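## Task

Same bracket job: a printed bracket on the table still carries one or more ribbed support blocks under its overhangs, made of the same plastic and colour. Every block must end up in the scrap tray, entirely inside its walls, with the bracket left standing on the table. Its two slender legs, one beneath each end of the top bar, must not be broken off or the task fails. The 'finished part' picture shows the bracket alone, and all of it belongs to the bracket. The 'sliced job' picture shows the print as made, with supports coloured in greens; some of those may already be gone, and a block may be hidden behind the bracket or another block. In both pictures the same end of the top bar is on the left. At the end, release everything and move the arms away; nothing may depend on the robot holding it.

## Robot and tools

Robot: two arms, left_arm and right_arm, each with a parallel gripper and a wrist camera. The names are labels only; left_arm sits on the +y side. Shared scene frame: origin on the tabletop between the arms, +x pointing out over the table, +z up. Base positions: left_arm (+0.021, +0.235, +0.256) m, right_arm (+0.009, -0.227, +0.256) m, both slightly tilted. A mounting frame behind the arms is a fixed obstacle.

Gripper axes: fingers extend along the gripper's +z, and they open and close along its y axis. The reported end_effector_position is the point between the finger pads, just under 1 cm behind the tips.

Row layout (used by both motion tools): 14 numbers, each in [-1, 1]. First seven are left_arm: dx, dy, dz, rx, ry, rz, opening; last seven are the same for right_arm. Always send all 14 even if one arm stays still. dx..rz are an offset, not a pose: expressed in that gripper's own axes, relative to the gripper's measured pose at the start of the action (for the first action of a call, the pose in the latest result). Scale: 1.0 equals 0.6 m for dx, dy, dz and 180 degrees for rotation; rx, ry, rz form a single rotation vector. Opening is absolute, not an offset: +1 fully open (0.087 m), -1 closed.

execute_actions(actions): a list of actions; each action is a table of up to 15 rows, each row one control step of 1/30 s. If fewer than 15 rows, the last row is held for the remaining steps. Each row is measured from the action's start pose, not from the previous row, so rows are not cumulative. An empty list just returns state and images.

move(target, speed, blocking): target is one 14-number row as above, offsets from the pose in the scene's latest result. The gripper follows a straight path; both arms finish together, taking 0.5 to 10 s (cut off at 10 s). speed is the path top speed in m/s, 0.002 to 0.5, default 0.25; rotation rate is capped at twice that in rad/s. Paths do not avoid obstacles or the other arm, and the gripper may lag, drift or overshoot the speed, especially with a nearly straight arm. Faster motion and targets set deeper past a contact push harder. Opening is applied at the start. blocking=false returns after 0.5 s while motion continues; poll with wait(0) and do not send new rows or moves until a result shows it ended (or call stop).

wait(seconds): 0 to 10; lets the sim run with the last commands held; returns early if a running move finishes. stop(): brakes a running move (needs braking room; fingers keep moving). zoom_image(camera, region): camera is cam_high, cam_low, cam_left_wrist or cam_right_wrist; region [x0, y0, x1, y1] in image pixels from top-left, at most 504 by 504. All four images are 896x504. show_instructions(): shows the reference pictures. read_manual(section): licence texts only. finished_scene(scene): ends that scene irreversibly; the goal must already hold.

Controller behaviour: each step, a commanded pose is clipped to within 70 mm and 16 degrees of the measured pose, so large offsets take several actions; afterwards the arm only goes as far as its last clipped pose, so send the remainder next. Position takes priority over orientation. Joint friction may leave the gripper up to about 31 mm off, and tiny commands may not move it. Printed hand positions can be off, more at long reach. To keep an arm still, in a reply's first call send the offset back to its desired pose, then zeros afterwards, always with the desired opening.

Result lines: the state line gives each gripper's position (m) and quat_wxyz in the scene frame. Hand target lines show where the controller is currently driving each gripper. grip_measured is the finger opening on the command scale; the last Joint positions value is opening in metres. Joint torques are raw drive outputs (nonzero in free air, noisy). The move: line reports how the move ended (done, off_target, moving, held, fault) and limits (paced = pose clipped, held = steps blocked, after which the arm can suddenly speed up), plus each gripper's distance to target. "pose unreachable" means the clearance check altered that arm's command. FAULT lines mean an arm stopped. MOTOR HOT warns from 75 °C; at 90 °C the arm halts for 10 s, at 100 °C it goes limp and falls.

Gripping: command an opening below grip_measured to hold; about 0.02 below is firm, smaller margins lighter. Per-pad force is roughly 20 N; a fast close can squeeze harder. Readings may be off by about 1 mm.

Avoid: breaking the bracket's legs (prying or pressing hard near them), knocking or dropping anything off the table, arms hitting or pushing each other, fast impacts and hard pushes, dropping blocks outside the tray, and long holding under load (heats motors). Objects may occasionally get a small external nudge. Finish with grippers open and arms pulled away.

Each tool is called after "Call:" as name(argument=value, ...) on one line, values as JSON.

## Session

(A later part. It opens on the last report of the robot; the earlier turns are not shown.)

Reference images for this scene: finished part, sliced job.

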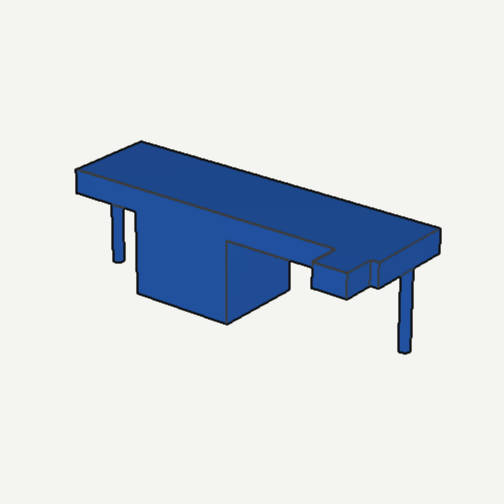

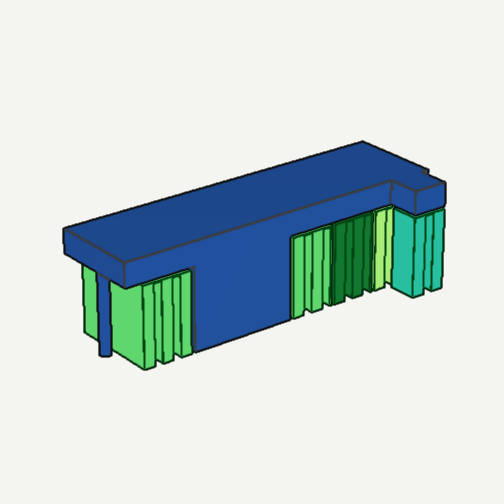

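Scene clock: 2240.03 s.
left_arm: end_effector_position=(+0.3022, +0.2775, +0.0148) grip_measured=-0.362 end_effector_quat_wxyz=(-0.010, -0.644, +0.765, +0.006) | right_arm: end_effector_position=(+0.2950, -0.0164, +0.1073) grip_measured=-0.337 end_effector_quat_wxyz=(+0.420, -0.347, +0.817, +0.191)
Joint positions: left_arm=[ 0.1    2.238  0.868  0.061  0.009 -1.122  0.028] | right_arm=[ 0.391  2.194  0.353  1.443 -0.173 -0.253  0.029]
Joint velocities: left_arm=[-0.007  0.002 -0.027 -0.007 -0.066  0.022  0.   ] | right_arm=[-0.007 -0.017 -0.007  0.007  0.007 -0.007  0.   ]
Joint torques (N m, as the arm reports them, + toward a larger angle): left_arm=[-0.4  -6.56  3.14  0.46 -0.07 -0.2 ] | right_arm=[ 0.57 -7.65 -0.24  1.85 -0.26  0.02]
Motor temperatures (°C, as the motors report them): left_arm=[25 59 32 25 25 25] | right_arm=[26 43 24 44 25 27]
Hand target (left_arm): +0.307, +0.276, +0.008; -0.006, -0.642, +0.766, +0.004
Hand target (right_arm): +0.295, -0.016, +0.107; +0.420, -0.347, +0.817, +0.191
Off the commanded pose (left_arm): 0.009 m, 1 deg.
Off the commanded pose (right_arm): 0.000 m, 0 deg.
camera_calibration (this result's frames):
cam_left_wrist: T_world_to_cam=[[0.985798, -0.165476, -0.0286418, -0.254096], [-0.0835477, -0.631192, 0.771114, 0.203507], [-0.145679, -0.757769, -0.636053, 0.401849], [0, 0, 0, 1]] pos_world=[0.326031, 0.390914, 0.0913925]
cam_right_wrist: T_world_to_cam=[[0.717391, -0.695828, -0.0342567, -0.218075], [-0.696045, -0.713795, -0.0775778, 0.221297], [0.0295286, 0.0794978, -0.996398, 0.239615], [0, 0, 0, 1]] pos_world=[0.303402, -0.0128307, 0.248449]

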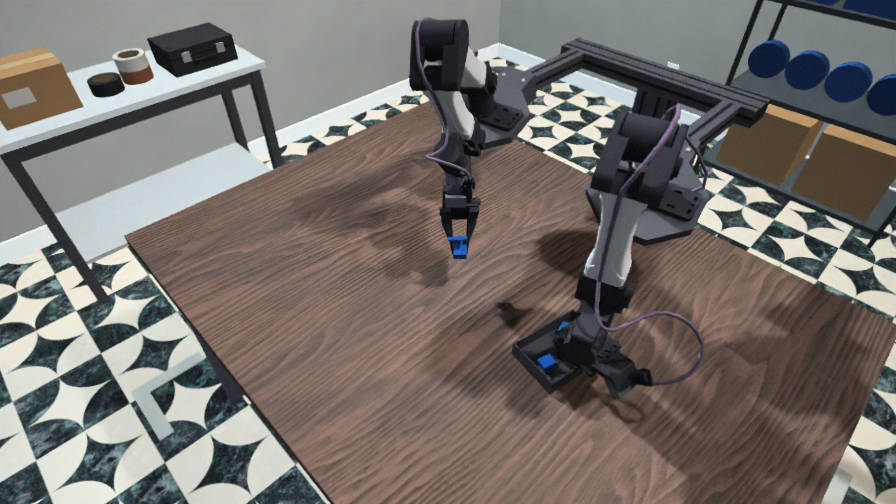

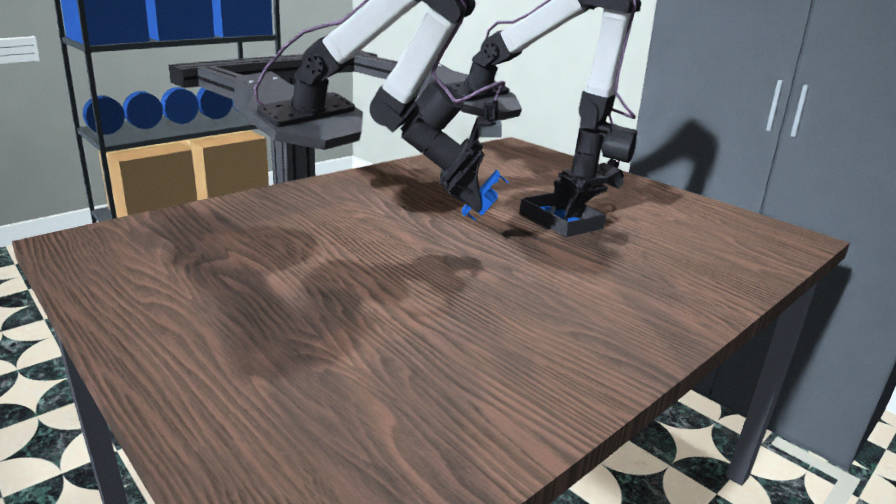

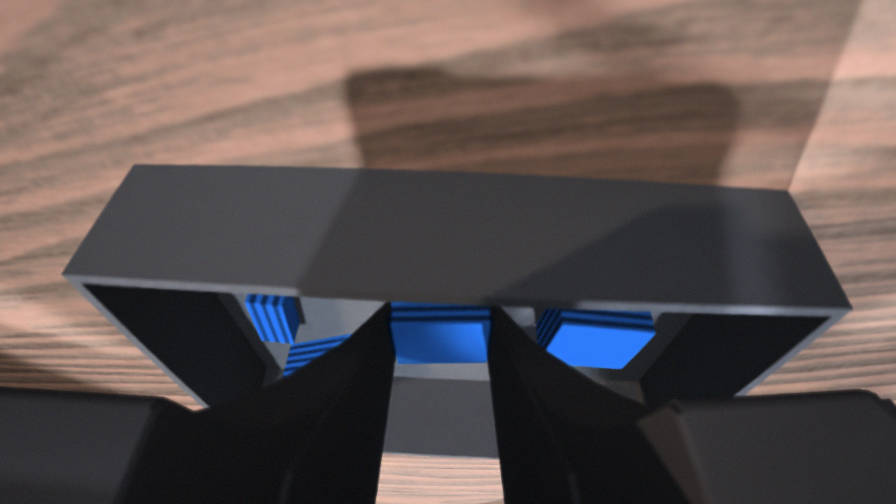

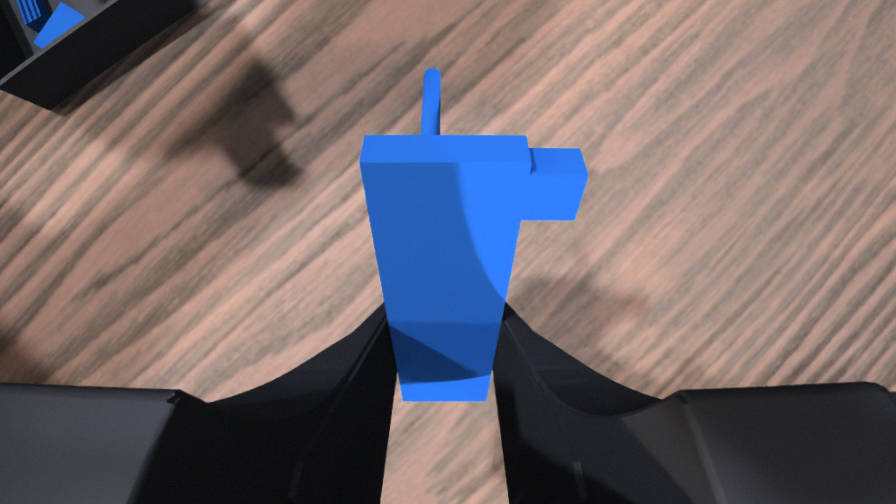

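Call:
execute_actions(actions=[[[0.002,-0.006,0.008,0,0,0,-0.38,0,0,0,0,0,0,-0.40],[0.002,-0.006,0.008,0,0,0,-0.37,0,0,0,0,0,0,-0.40],[0.002,-0.006,0.008,0,0,0,-0.36,0,0,0,0,0,0,-0.40],[0.002,-0.006,0.008,0,0,0,-0.35,0,0,0,0,0,0,-0.40],[0.002,-0.006,0.008,0,0,0,-0.34,0,0,0,0,0,0,-0.40],[0.002,-0.006,0.008,0,0,0,-0.33,0,0,0,0,0,0,-0.40],[0.002,-0.006,0.008,0,0,0,-0.32,0,0,0,0,0,0,-0.40],[0.002,-0.006,0.008,0,0,0,-0.30,0,0,0,0,0,0,-0.40],[0.002,-0.006,0.008,0,0,0,-0.28,0,0,0,0,0,0,-0.40],[0.002,-0.006,0.008,0,0,0,-0.26,0,0,0,0,0,0,-0.40],[0.002,-0.006,0.008,0,0,0,-0.24,0,0,0,0,0,0,-0.40],[0.002,-0.006,0.008,0,0,0,-0.22,0,0,0,0,0,0,-0.40],[0.002,-0.006,0.008,0,0,0,-0.20,0,0,0,0,0,0,-0.40],[0.002,-0.006,0.008,0,0,0,-0.19,0,0,0,0,0,0,-0.40],[0.002,-0.006,0.008,0,0,0,-0.18,0,0,0,0,0,0,-0.40]]])

Call:
move(target=[0,0.015,-0.125,0,0,0,-0.18,0,0,0,0,0,0,-0.40], speed=0.1)

Scene clock: 2246.40 s.
left_arm: end_effector_position=(+0.3023, +0.2775, +0.0148) grip_measured=-0.185 end_effector_quat_wxyz=(-0.010, -0.645, +0.764, +0.006) | right_arm: end_effector_position=(+0.2950, -0.0164, +0.1073) grip_measured=-0.337 end_effector_quat_wxyz=(+0.420, -0.347, +0.817, +0.191)
Joint positions: left_arm=[ 0.1    2.238  0.868  0.061  0.009 -1.124  0.036] | right_arm=[ 0.391  2.194  0.353  1.443 -0.173 -0.253  0.029]
Joint velocities: left_arm=[-0.012  0.017  0.007  0.022 -0.022  0.007  0.008] | right_arm=[ 0.002  0.007 -0.007 -0.066 -0.095 -0.007 -0.001]
Joint torques (N m, as the arm reports them, + toward a larger angle): left_arm=[-0.32 -7.07  2.76  0.37 -0.05 -0.23] | right_arm=[ 0.56 -7.66 -0.26  1.86 -0.23  0.03]
Motor temperatures (°C, as the motors report them): left_arm=[25 58 32 25 25 25] | right_arm=[26 43 24 44 25 27]
Hand target (left_arm): +0.305, +0.276, +0.010; -0.010, -0.644, +0.765, +0.006
Hand target (right_arm): +0.295, -0.016, +0.107; +0.420, -0.347, +0.817, +0.191
Off the commanded pose (left_arm): 0.006 m, 0 deg.
Off the commanded pose (right_arm): 0.000 m, 0 deg.
camera_calibration (this result's frames):
cam_left_wrist: T_world_to_cam=[[0.986236, -0.162842, -0.028661, -0.25507], [-0.0818547, -0.631458, 0.771078, 0.203068], [-0.143662, -0.758119, -0.636095, 0.401337], [0, 0, 0, 1]] pos_world=[0.325838, 0.390954, 0.0913966]
cam_right_wrist: T_world_to_cam=[[0.717391, -0.695828, -0.0342567, -0.218075], [-0.696045, -0.713795, -0.0775778, 0.221297], [0.0295286, 0.0794978, -0.996398, 0.239615], [0, 0, 0, 1]] pos_world=[0.303402, -0.0128307, 0.248449]

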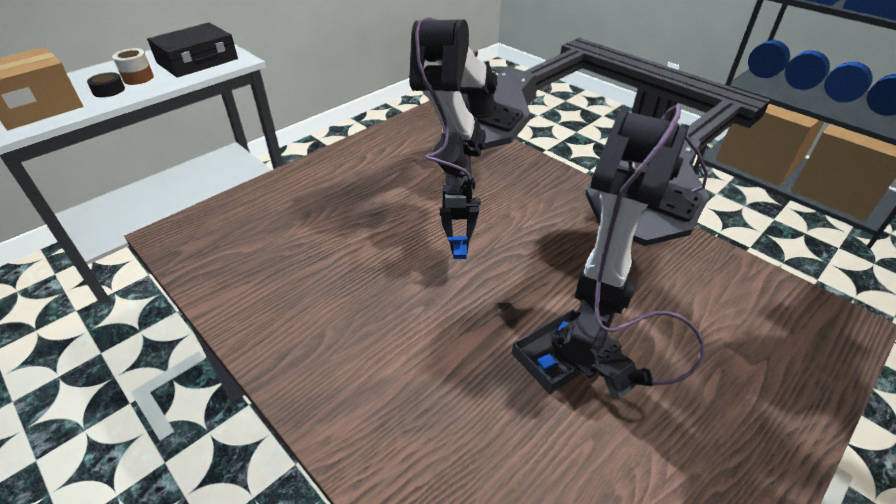

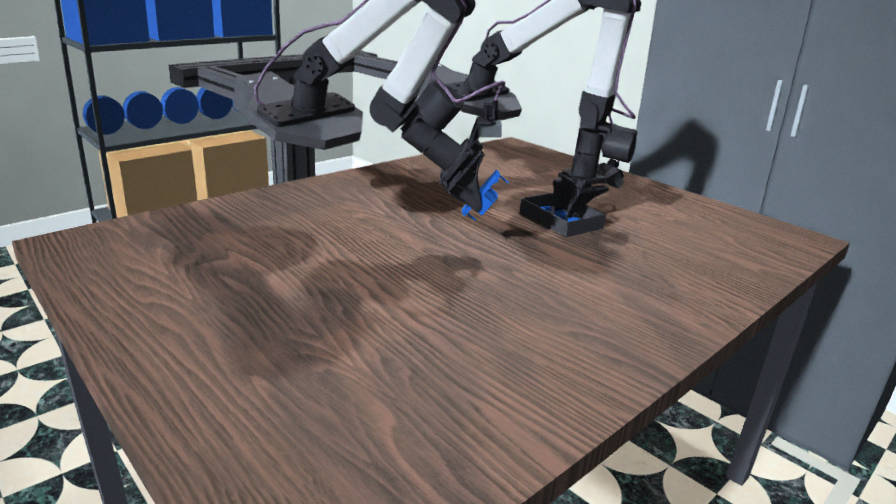

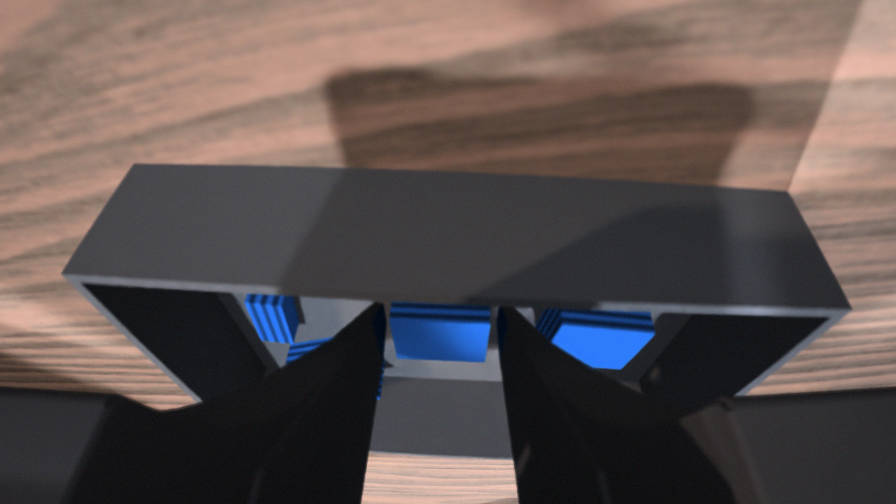

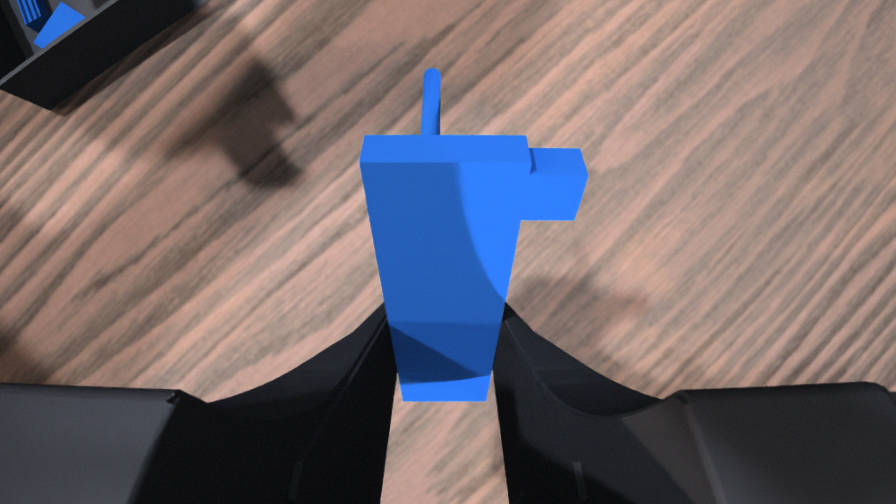

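Scene clock: 2247.70 s.
left_arm: end_effector_position=(+0.3116, +0.2816, +0.0893) grip_measured=-0.180 end_effector_quat_wxyz=(+0.008, -0.643, +0.765, -0.001) | right_arm: end_effector_position=(+0.2950, -0.0164, +0.1073) grip_measured=-0.337 end_effector_quat_wxyz=(+0.420, -0.347, +0.817, +0.191)
Joint positions: left_arm=[ 0.107  1.926  0.797 -0.143  0.009 -1.115  0.036] | right_arm=[ 0.391  2.194  0.353  1.443 -0.173 -0.253  0.029]
Joint velocities: left_arm=[-0.017  0.002 -0.022 -0.037 -0.066  0.037 -0.   ] | right_arm=[-0.012 -0.007 -0.002  0.022 -0.022  0.037  0.   ]
Joint torques (N m, as the arm reports them, + toward a larger angle): left_arm=[ 1.73 -8.83  0.57  0.21  0.01 -0.1 ] | right_arm=[ 0.65 -7.63 -0.29  1.86 -0.26  0.02]
Motor temperatures (°C, as the motors report them): left_arm=[25 58 32 25 25 25] | right_arm=[26 43 24 44 25 27]
Hand target (left_arm): +0.296, +0.280, +0.091; -0.009, -0.645, +0.764, +0.006
Hand target (right_arm): +0.295, -0.016, +0.107; +0.420, -0.347, +0.817, +0.191
Off the commanded pose (left_arm): 0.017 m, 2 deg.
Off the commanded pose (right_arm): 0.000 m, 0 deg.
move: off_target (left_arm)
camera_calibration (this result's frames):
cam_left_wrist: T_world_to_cam=[[0.985922, -0.167149, 0.00436522, -0.263132], [-0.1119, -0.640188, 0.760025, 0.161772], [-0.124243, -0.749814, -0.649879, 0.445965], [0, 0, 0, 1]] pos_world=[0.332937, 0.393973, 0.168021]
cam_right_wrist: T_world_to_cam=[[0.717391, -0.695828, -0.0342567, -0.218075], [-0.696045, -0.713795, -0.0775778, 0.221297], [0.0295286, 0.0794978, -0.996398, 0.239615], [0, 0, 0, 1]] pos_world=[0.303402, -0.0128307, 0.248449]

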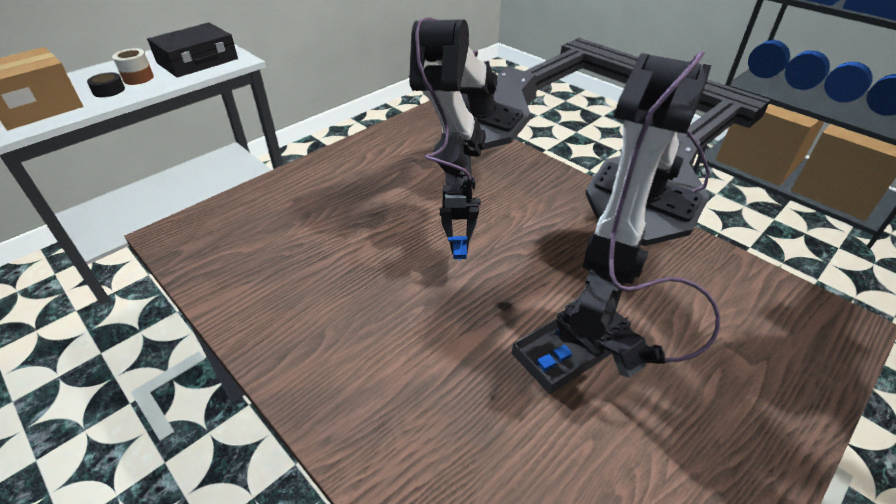

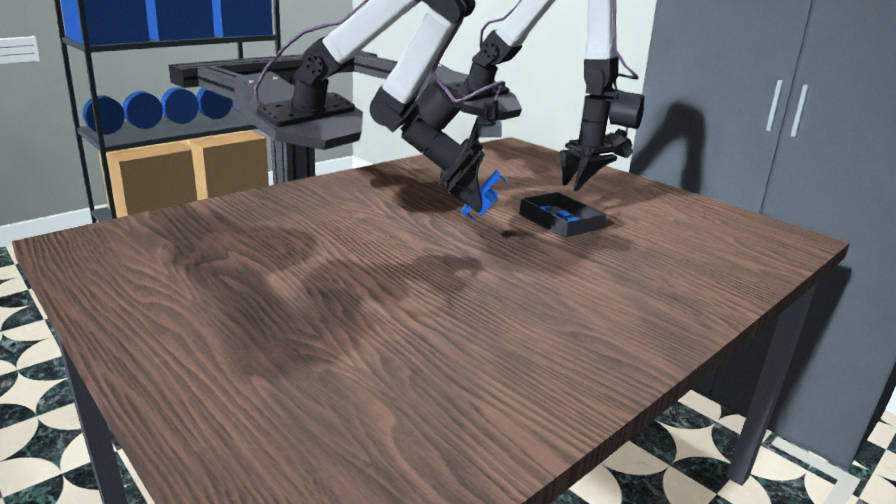

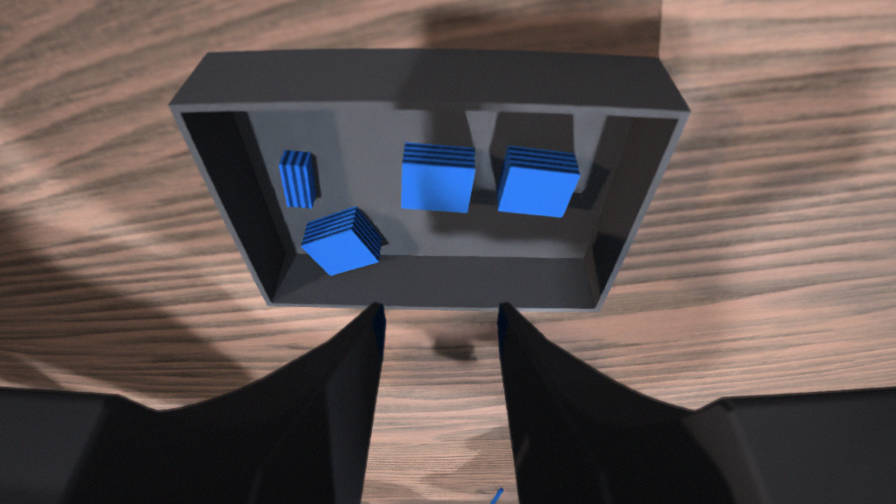

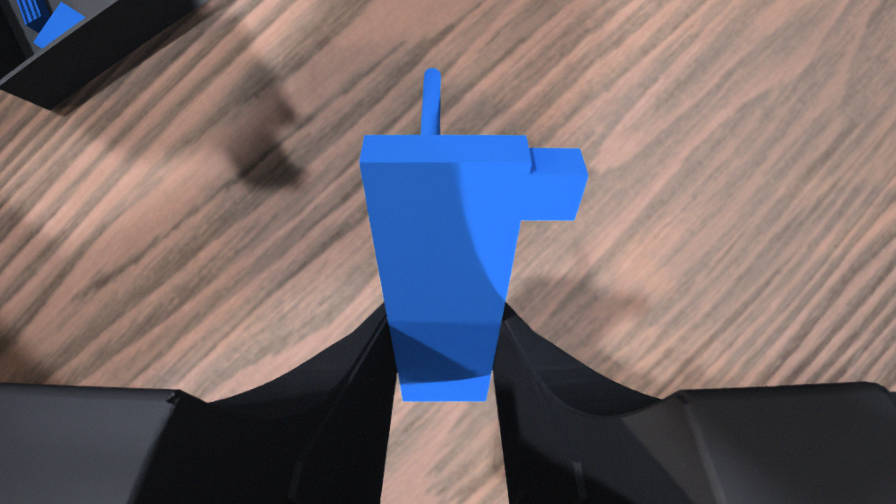

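Call:
move(target=[0.4178,-0.1475,-0.1732,-0.0543,0.1924,0.1821,0.35,-0.011,-0.0032,0.0018,0.0028,-0.011,-0.0018,-0.40], speed=0.2)

Scene clock: 2263.53 s.
left_arm: end_effector_position=(+0.3566, +0.0173, +0.1996) grip_measured=+0.350 end_effector_quat_wxyz=(-0.258, -0.377, +0.879, -0.135) | right_arm: end_effector_position=(+0.3026, -0.0131, +0.1153) grip_measured=-0.337 end_effector_quat_wxyz=(+0.440, -0.344, +0.807, +0.192)
Joint positions: left_arm=[-0.491  2.176  1.587 -0.969  0.398 -1.074  0.059] | right_arm=[ 0.391  2.194  0.353  1.489 -0.173 -0.253  0.029]
Joint velocities: left_arm=[-0.007  0.012  0.012  0.007 -0.007  0.051 -0.001] | right_arm=[-0.002 -0.002 -0.007  0.022  0.066  0.007 -0.   ]
Joint torques (N m, as the arm reports them, + toward a larger angle): left_arm=[-1.98 -9.1   7.06 -0.26  0.39 -0.11] | right_arm=[ 0.56 -6.65 -0.36  1.94 -0.24  0.04]
Motor temperatures (°C, as the motors report them): left_arm=[25 58 31 25 25 25] | right_arm=[26 42 24 44 25 27]
Hand target (left_arm): +0.352, +0.015, +0.194; -0.272, -0.373, +0.878, -0.128
Hand target (right_arm): +0.300, -0.014, +0.112; +0.436, -0.344, +0.809, +0.192
Off the commanded pose (left_arm): 0.008 m, 2 deg.
Off the commanded pose (right_arm): 0.005 m, 1 deg.
move: done
camera_calibration (this result's frames):
cam_left_wrist: T_world_to_cam=[[0.732874, -0.67951, 0.0340833, -0.258966], [-0.0983017, -0.0561855, 0.993569, -0.147782], [-0.673225, -0.731512, -0.107974, 0.412385], [0, 0, 0, 1]] pos_world=[0.452891, 0.117391, 0.200185]
cam_right_wrist: T_world_to_cam=[[0.714596, -0.699191, -0.0220257, -0.221587], [-0.696115, -0.707636, -0.121147, 0.234671], [0.0691186, 0.101903, -0.99239, 0.234982], [0, 0, 0, 1]] pos_world=[0.305462, -0.0128155, 0.256743]

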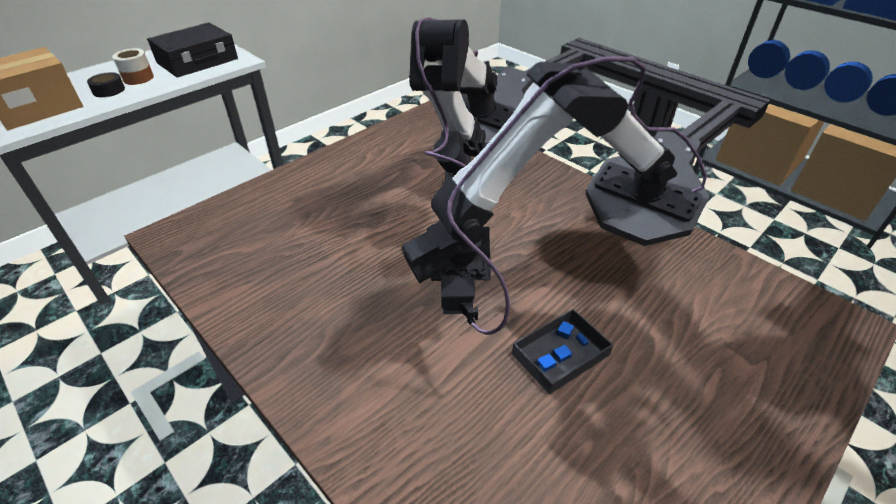

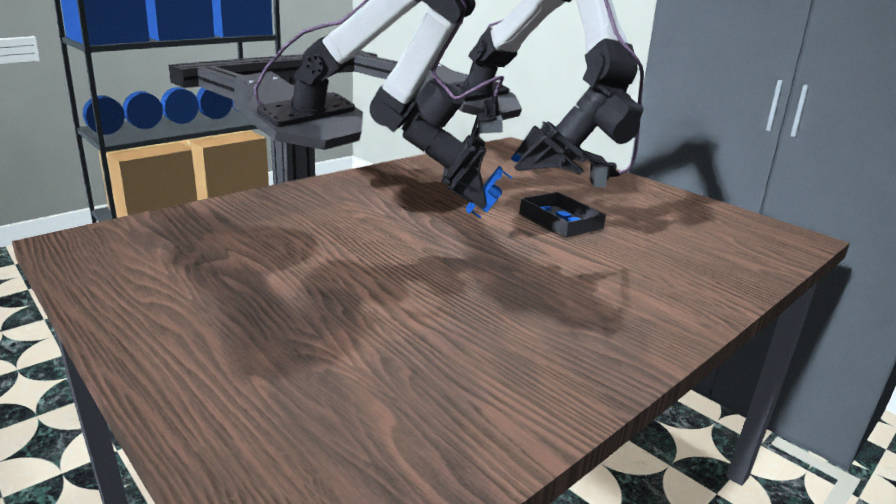

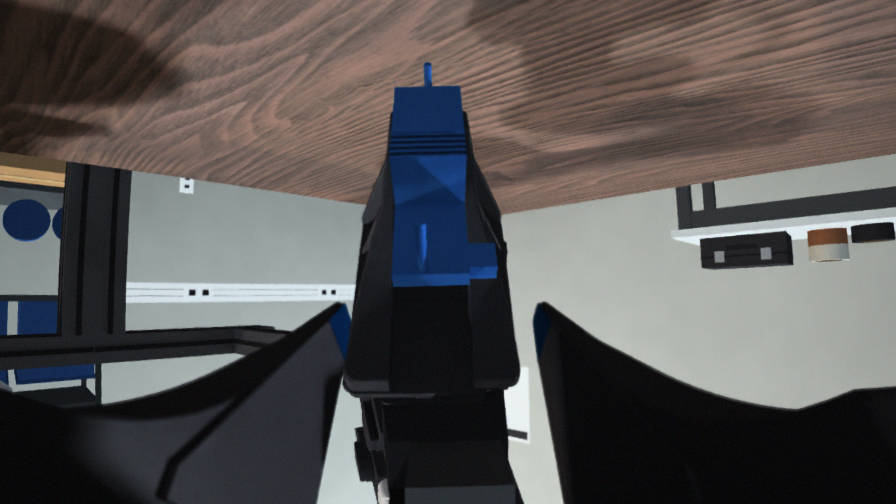

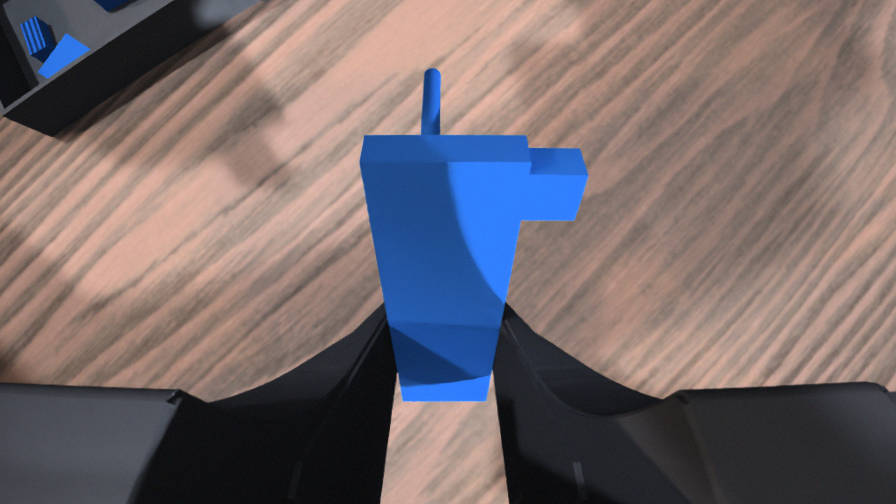

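Call:
move(target=[-0.010,0.008,0.083,-0.009,0.005,-0.001,0.35,0,0,0,0,0,0,-0.40], speed=0.05)

Scene clock: 2270.67 s.
left_arm: end_effector_position=(+0.3510, +0.0046, +0.1686) grip_measured=+0.350 end_effector_quat_wxyz=(-0.257, -0.374, +0.881, -0.137) | right_arm: end_effector_position=(+0.3026, -0.0131, +0.1153) grip_measured=-0.337 end_effector_quat_wxyz=(+0.440, -0.344, +0.807, +0.192)
Joint positions: left_arm=[-0.513  2.246  1.565 -0.868  0.399 -1.09   0.059] | right_arm=[ 0.391  2.194  0.353  1.489 -0.173 -0.253  0.029]
Joint velocities: left_arm=[-0.017  0.007  0.002  0.007  0.007 -0.007  0.   ] | right_arm=[ 0.002 -0.002 -0.022 -0.051 -0.022 -0.066 -0.   ]
Joint torques (N m, as the arm reports them, + toward a larger angle): left_arm=[-2.5  -9.25  2.81  0.12  0.33 -0.19] | right_arm=[ 0.59 -7.63 -0.29  1.88 -0.21  0.05]
Motor temperatures (°C, as the motors report them): left_arm=[25 58 32 25 25 25] | right_arm=[26 42 24 44 25 27]
Hand target (left_arm): +0.338, +0.003, +0.155; -0.270, -0.374, +0.879, -0.125
Hand target (right_arm): +0.303, -0.013, +0.115; +0.440, -0.344, +0.807, +0.192
Off the commanded pose (left_arm): 0.018 m, 2 deg.
Off the commanded pose (right_arm): 0.000 m, 0 deg.
move: off_target (left_arm)
camera_calibration (this result's frames):
cam_left_wrist: T_world_to_cam=[[0.72846, -0.683961, 0.0392874, -0.261702], [-0.102047, -0.0516218, 0.993439, -0.116943], [-0.677446, -0.727689, -0.1074, 0.397374], [0, 0, 0, 1]] pos_world=[0.447906, 0.104134, 0.169136]
cam_right_wrist: T_world_to_cam=[[0.714596, -0.699191, -0.0220257, -0.221587], [-0.696115, -0.707636, -0.121147, 0.234671], [0.0691186, 0.101903, -0.99239, 0.234982], [0, 0, 0, 1]] pos_world=[0.305462, -0.0128155, 0.256743]

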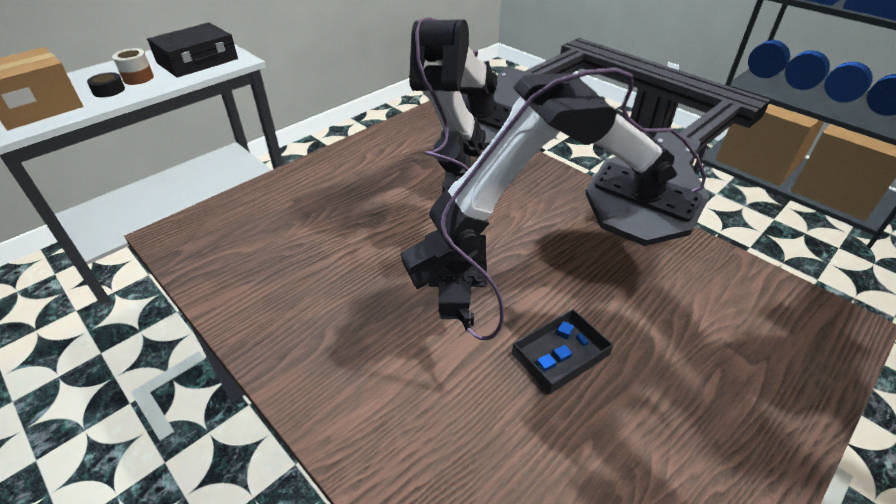

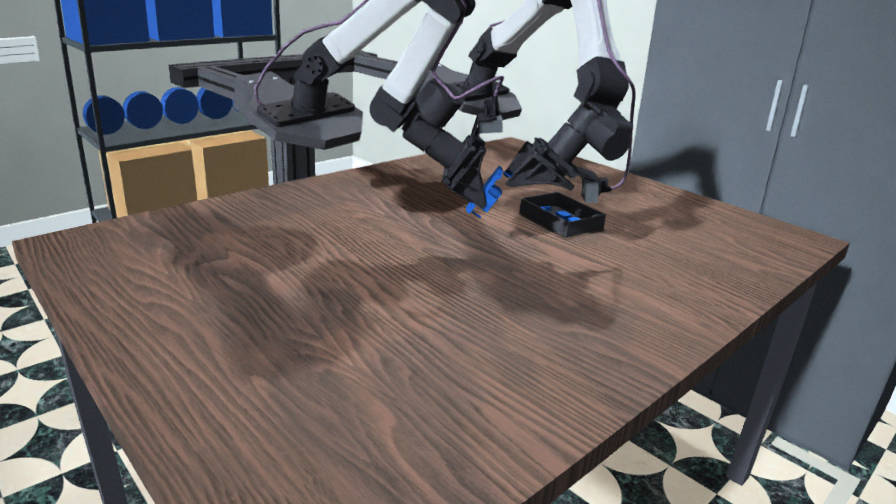

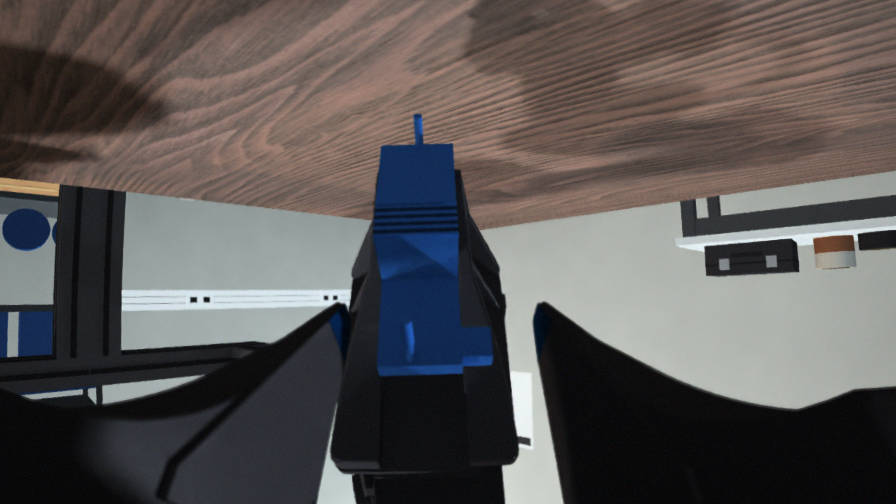

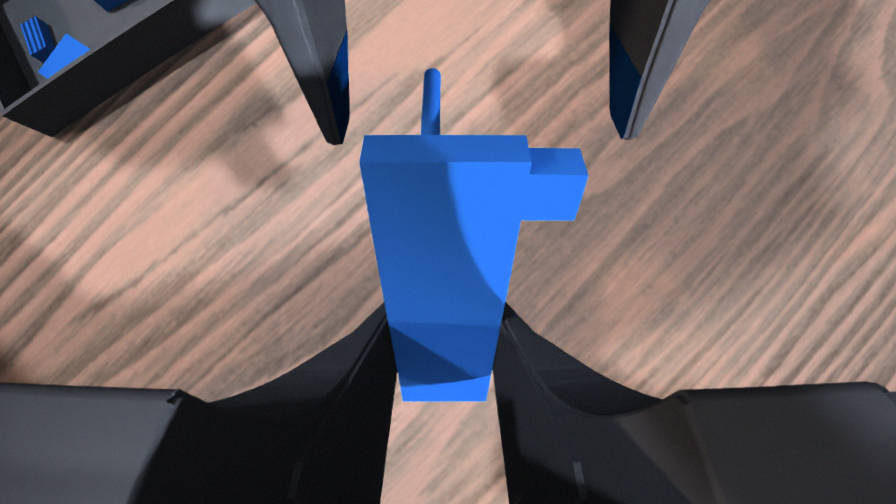

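Call:
move(target=[0.002,0.029,0.080,-0.008,0.004,-0.002,0.35,0,0,0,0,0,0,-0.40], speed=0.04)

Scene clock: 2276.83 s.
left_arm: end_effector_position=(+0.3336, -0.0036, +0.1414) grip_measured=+0.350 end_effector_quat_wxyz=(-0.256, -0.372, +0.881, -0.138) | right_arm: end_effector_position=(+0.3026, -0.0131, +0.1153) grip_measured=-0.337 end_effector_quat_wxyz=(+0.440, -0.344, +0.807, +0.192)
Joint positions: left_arm=[-0.535  2.277  1.478 -0.737  0.399 -1.111  0.059] | right_arm=[ 0.391  2.194  0.353  1.489 -0.173 -0.253  0.029]
Joint velocities: left_arm=[ 0.002 -0.007 -0.007 -0.022 -0.051  0.022 -0.   ] | right_arm=[-0.012 -0.012 -0.012 -0.007  0.022  0.022 -0.001]
Joint torques (N m, as the arm reports them, + toward a larger angle): left_arm=[-2.54 -9.08  2.4   0.13  0.32 -0.22] | right_arm=[ 0.59 -7.64 -0.21  1.89 -0.25  0.04]
Motor temperatures (°C, as the motors report them): left_arm=[25 58 32 25 25 25] | right_arm=[26 42 24 44 25 27]
Hand target (left_arm): +0.320, -0.005, +0.129; -0.268, -0.372, +0.879, -0.127
Hand target (right_arm): +0.303, -0.013, +0.115; +0.440, -0.344, +0.807, +0.192
Off the commanded pose (left_arm): 0.018 m, 2 deg.
Off the commanded pose (right_arm): 0.000 m, 0 deg.
move: off_target (left_arm)
camera_calibration (this result's frames):
cam_left_wrist: T_world_to_cam=[[0.727258, -0.68495, 0.0440486, -0.253882], [-0.106221, -0.0489136, 0.993139, -0.0906421], [-0.678095, -0.726947, -0.108328, 0.377054], [0, 0, 0, 1]] pos_world=[0.430688, 0.0957688, 0.142049]
cam_right_wrist: T_world_to_cam=[[0.714596, -0.699191, -0.0220257, -0.221587], [-0.696115, -0.707636, -0.121147, 0.234671], [0.0691186, 0.101903, -0.99239, 0.234982], [0, 0, 0, 1]] pos_world=[0.305462, -0.0128155, 0.256743]

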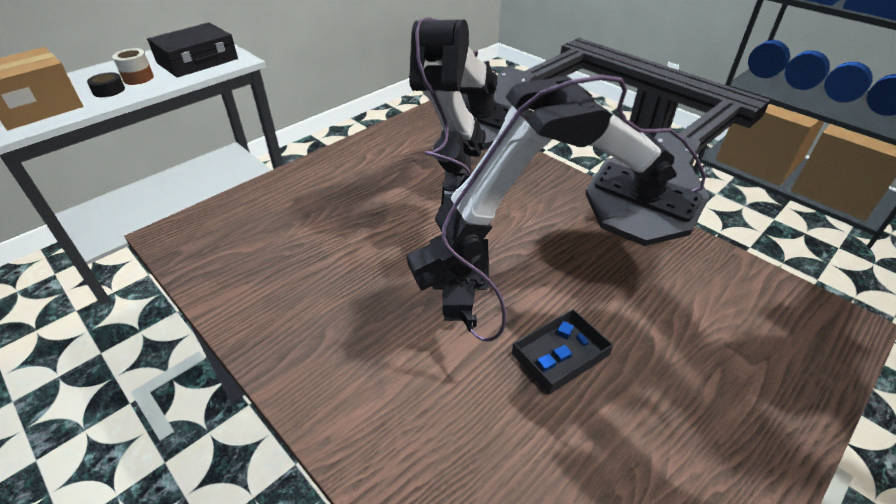

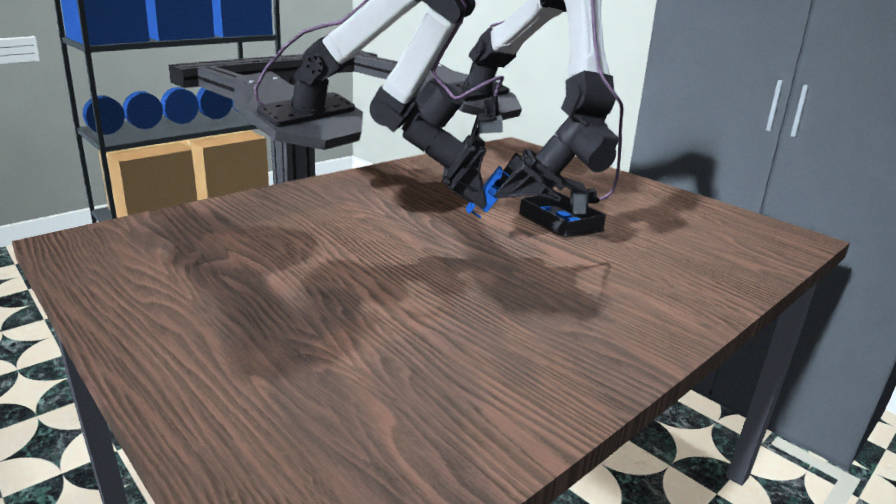

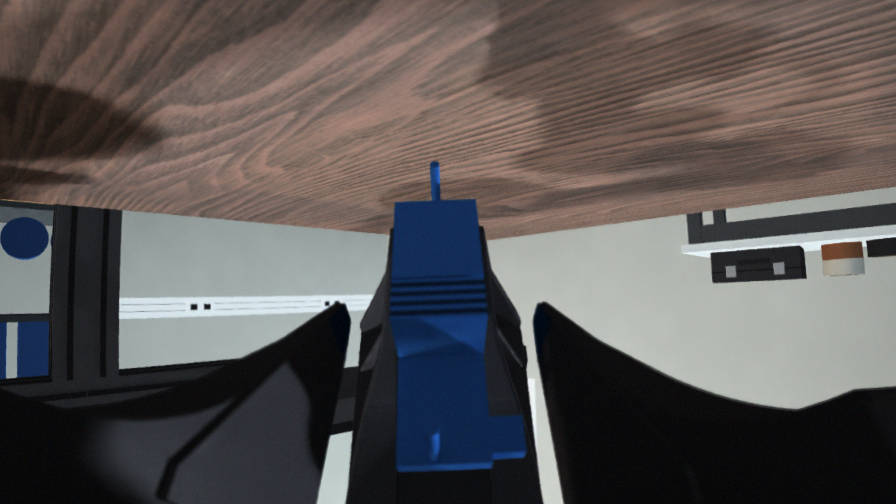

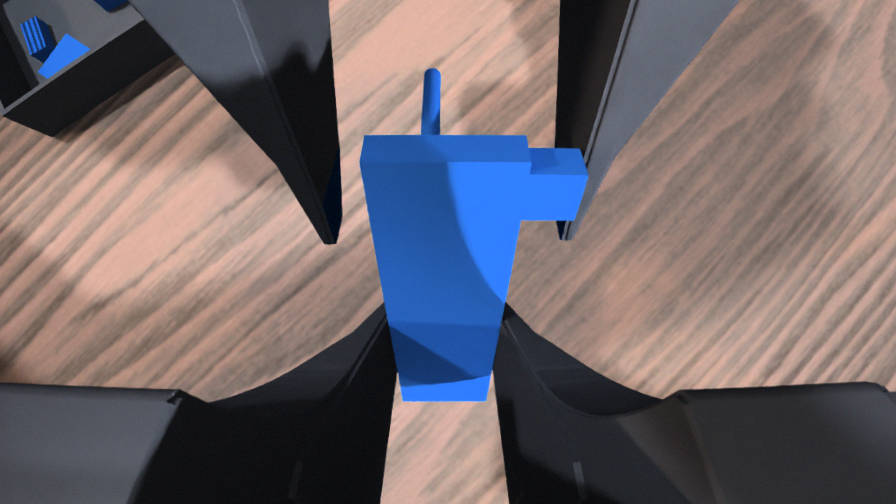

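Call:
zoom_image(camera="cam_left_wrist", region=[320, 230, 560, 370])

Region (320, 230, 560, 370) of cam_left_wrist's 896x504 image, scaled by 2.100, with more detail than that image has; it fills the top 294 rows of this view, and the rest is white.

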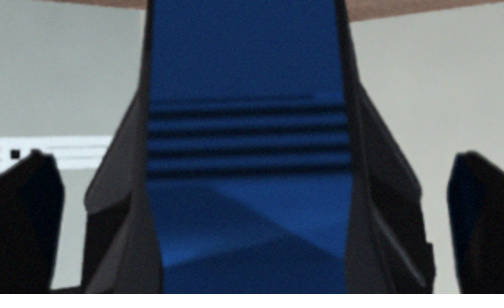

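Call:
execute_actions(actions=[[[0.002,0.012,0.018,-0.006,0.003,-0.0025,0.31,0,0,0,0,0,0,-0.40],[0.002,0.011,0.015,-0.006,0.003,-0.0025,0.27,0,0,0,0,0,0,-0.40],[0.002,0.010,0.012,-0.006,0.003,-0.0025,0.23,0,0,0,0,0,0,-0.40],[0.002,0.009,0.010,-0.006,0.003,-0.0025,0.19,0,0,0,0,0,0,-0.40],[0.002,0.008,0.008,-0.006,0.003,-0.0025,0.15,0,0,0,0,0,0,-0.40],[0.002,0.008,0.008,-0.006,0.003,-0.0025,0.11,0,0,0,0,0,0,-0.40],[0.002,0.008,0.008,-0.006,0.003,-0.0025,0.07,0,0,0,0,0,0,-0.40],[0.002,0.008,0.008,-0.006,0.003,-0.0025,0.03,0,0,0,0,0,0,-0.40],[0.002,0.008,0.008,-0.006,0.003,-0.0025,-0.01,0,0,0,0,0,0,-0.40],[0.002,0.008,0.008,-0.006,0.003,-0.0025,-0.05,0,0,0,0,0,0,-0.40],[0.002,0.008,0.008,-0.006,0.003,-0.0025,-0.09,0,0,0,0,0,0,-0.40],[0.002,0.008,0.008,-0.006,0.003,-0.0025,-0.13,0,0,0,0,0,0,-0.40],[0.002,0.008,0.008,-0.006,0.003,-0.0025,-0.17,0,0,0,0,0,0,-0.40],[0.002,0.008,0.008,-0.006,0.003,-0.0025,-0.21,0,0,0,0,0,0,-0.40],[0.002,0.008,0.008,-0.006,0.003,-0.0025,-0.24,0,0,0,0,0,0,-0.40]],[[0.002,0.008,0.008,-0.006,0.003,-0.0025,-0.26,0,0,0,0,0,0,-0.40],[0.002,0.008,0.008,-0.006,0.003,-0.0025,-0.275,0,0,0,0,0,0,-0.40],[0.002,0.008,0.008,-0.006,0.003,-0.0025,-0.29,0,0,0,0,0,0,-0.40],[0.002,0.008,0.008,-0.006,0.003,-0.0025,-0.30,0,0,0,0,0,0,-0.40],[0.002,0.008,0.008,-0.006,0.003,-0.0025,-0.31,0,0,0,0,0,0,-0.40],[0.002,0.008,0.008,-0.006,0.003,-0.0025,-0.32,0,0,0,0,0,0,-0.40],[0.002,0.008,0.008,-0.006,0.003,-0.0025,-0.33,0,0,0,0,0,0,-0.40],[0.002,0.008,0.008,-0.006,0.003,-0.0025,-0.34,0,0,0,0,0,0,-0.40],[0.002,0.008,0.008,-0.006,0.003,-0.0025,-0.35,0,0,0,0,0,0,-0.40],[0.002,0.008,0.008,-0.006,0.003,-0.0025,-0.36,0,0,0,0,0,0,-0.40],[0.002,0.008,0.008,-0.006,0.003,-0.0025,-0.37,0,0,0,0,0,0,-0.40],[0.002,0.008,0.008,-0.006,0.003,-0.0025,-0.38,0,0,0,0,0,0,-0.40],[0.002,0.008,0.008,-0.006,0.003,-0.0025,-0.39,0,0,0,0,0,0,-0.40],[0.002,0.008,0.008,-0.006,0.003,-0.0025,-0.40,0,0,0,0,0,0,-0.40],[0.002,0.008,0.008,-0.006,0.003,-0.0025,-0.40,0,0,0,0,0,0,-0.40]]])

Scene clock: 2294.93 s.
left_arm: end_effector_position=(+0.3339, -0.0037, +0.1412) grip_measured=-0.371 end_effector_quat_wxyz=(-0.255, -0.372, +0.881, -0.139) | right_arm: end_effector_position=(+0.3029, -0.0135, +0.1153) grip_measured=-0.337 end_effector_quat_wxyz=(+0.440, -0.343, +0.807, +0.191)
Joint positions: left_arm=[-0.535  2.277  1.478 -0.736  0.398 -1.111  0.028] | right_arm=[ 0.391  2.194  0.353  1.489 -0.171 -0.253  0.029]
Joint velocities: left_arm=[-0.007 -0.012  0.007  0.066  0.022 -0.037  0.   ] | right_arm=[ 0.012 -0.002  0.007  0.022 -0.007 -0.007 -0.001]
Joint torques (N m, as the arm reports them, + toward a larger angle): left_arm=[ -1.89 -10.3    4.22  -0.08   0.31  -0.18] | right_arm=[ 0.65 -7.72 -0.2   1.89 -0.29  0.01]
Motor temperatures (°C, as the motors report them): left_arm=[26 58 31 25 25 25] | right_arm=[26 42 24 44 25 27]
Hand target (left_arm): +0.328, -0.003, +0.138; -0.263, -0.373, +0.880, -0.131
Hand target (right_arm): +0.303, -0.013, +0.115; +0.440, -0.344, +0.807, +0.192
Off the commanded pose (left_arm): 0.007 m, 1 deg.
Off the commanded pose (right_arm): 0.000 m, 0 deg.
camera_calibration (this result's frames):
cam_left_wrist: T_world_to_cam=[[0.727525, -0.684599, 0.0450723, -0.254399], [-0.107579, -0.0489481, 0.992991, -0.0899988], [-0.677594, -0.727275, -0.109259, 0.37716], [0, 0, 0, 1]] pos_world=[0.430962, 0.0957323, 0.142043]
cam_right_wrist: T_world_to_cam=[[0.71306, -0.700802, -0.0205231, -0.221797], [-0.697579, -0.706242, -0.120853, 0.23508], [0.0702, 0.100492, -0.992458, 0.234638], [0, 0, 0, 1]] pos_world=[0.30567, -0.0129919, 0.256727]

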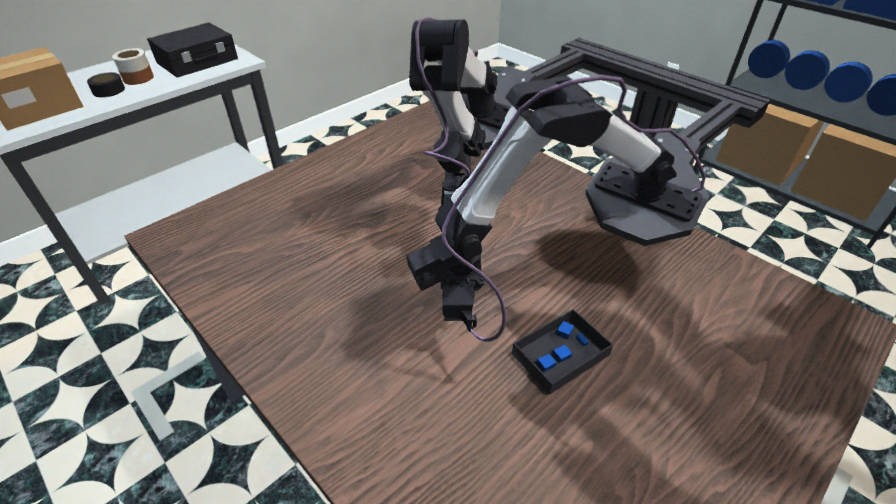

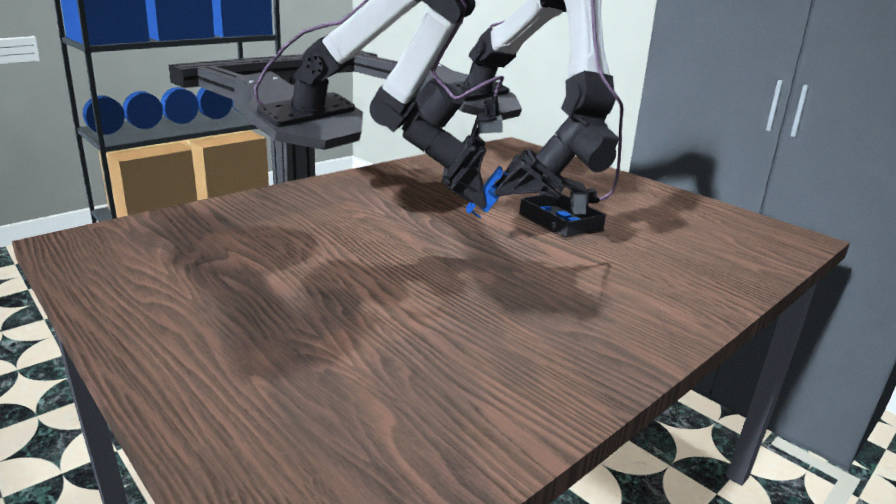

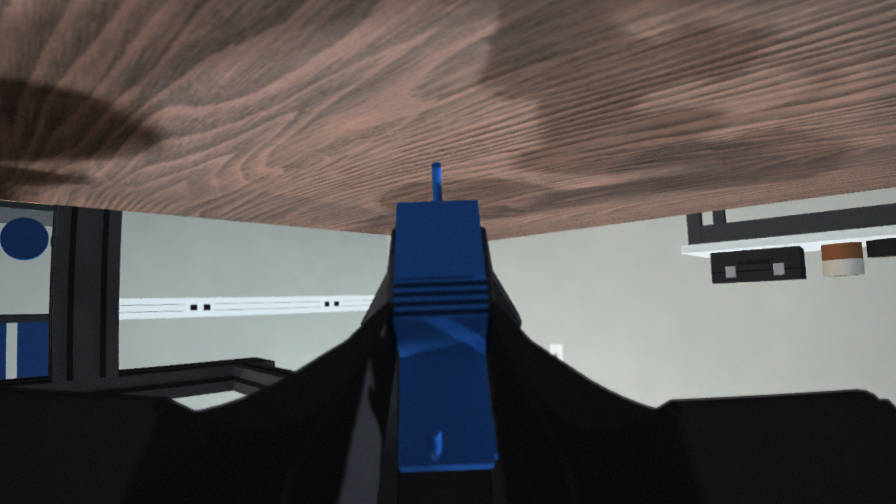

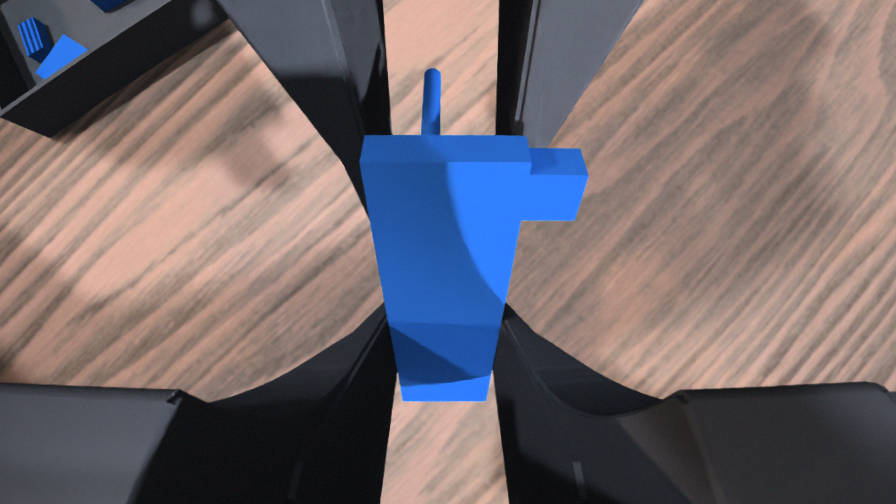

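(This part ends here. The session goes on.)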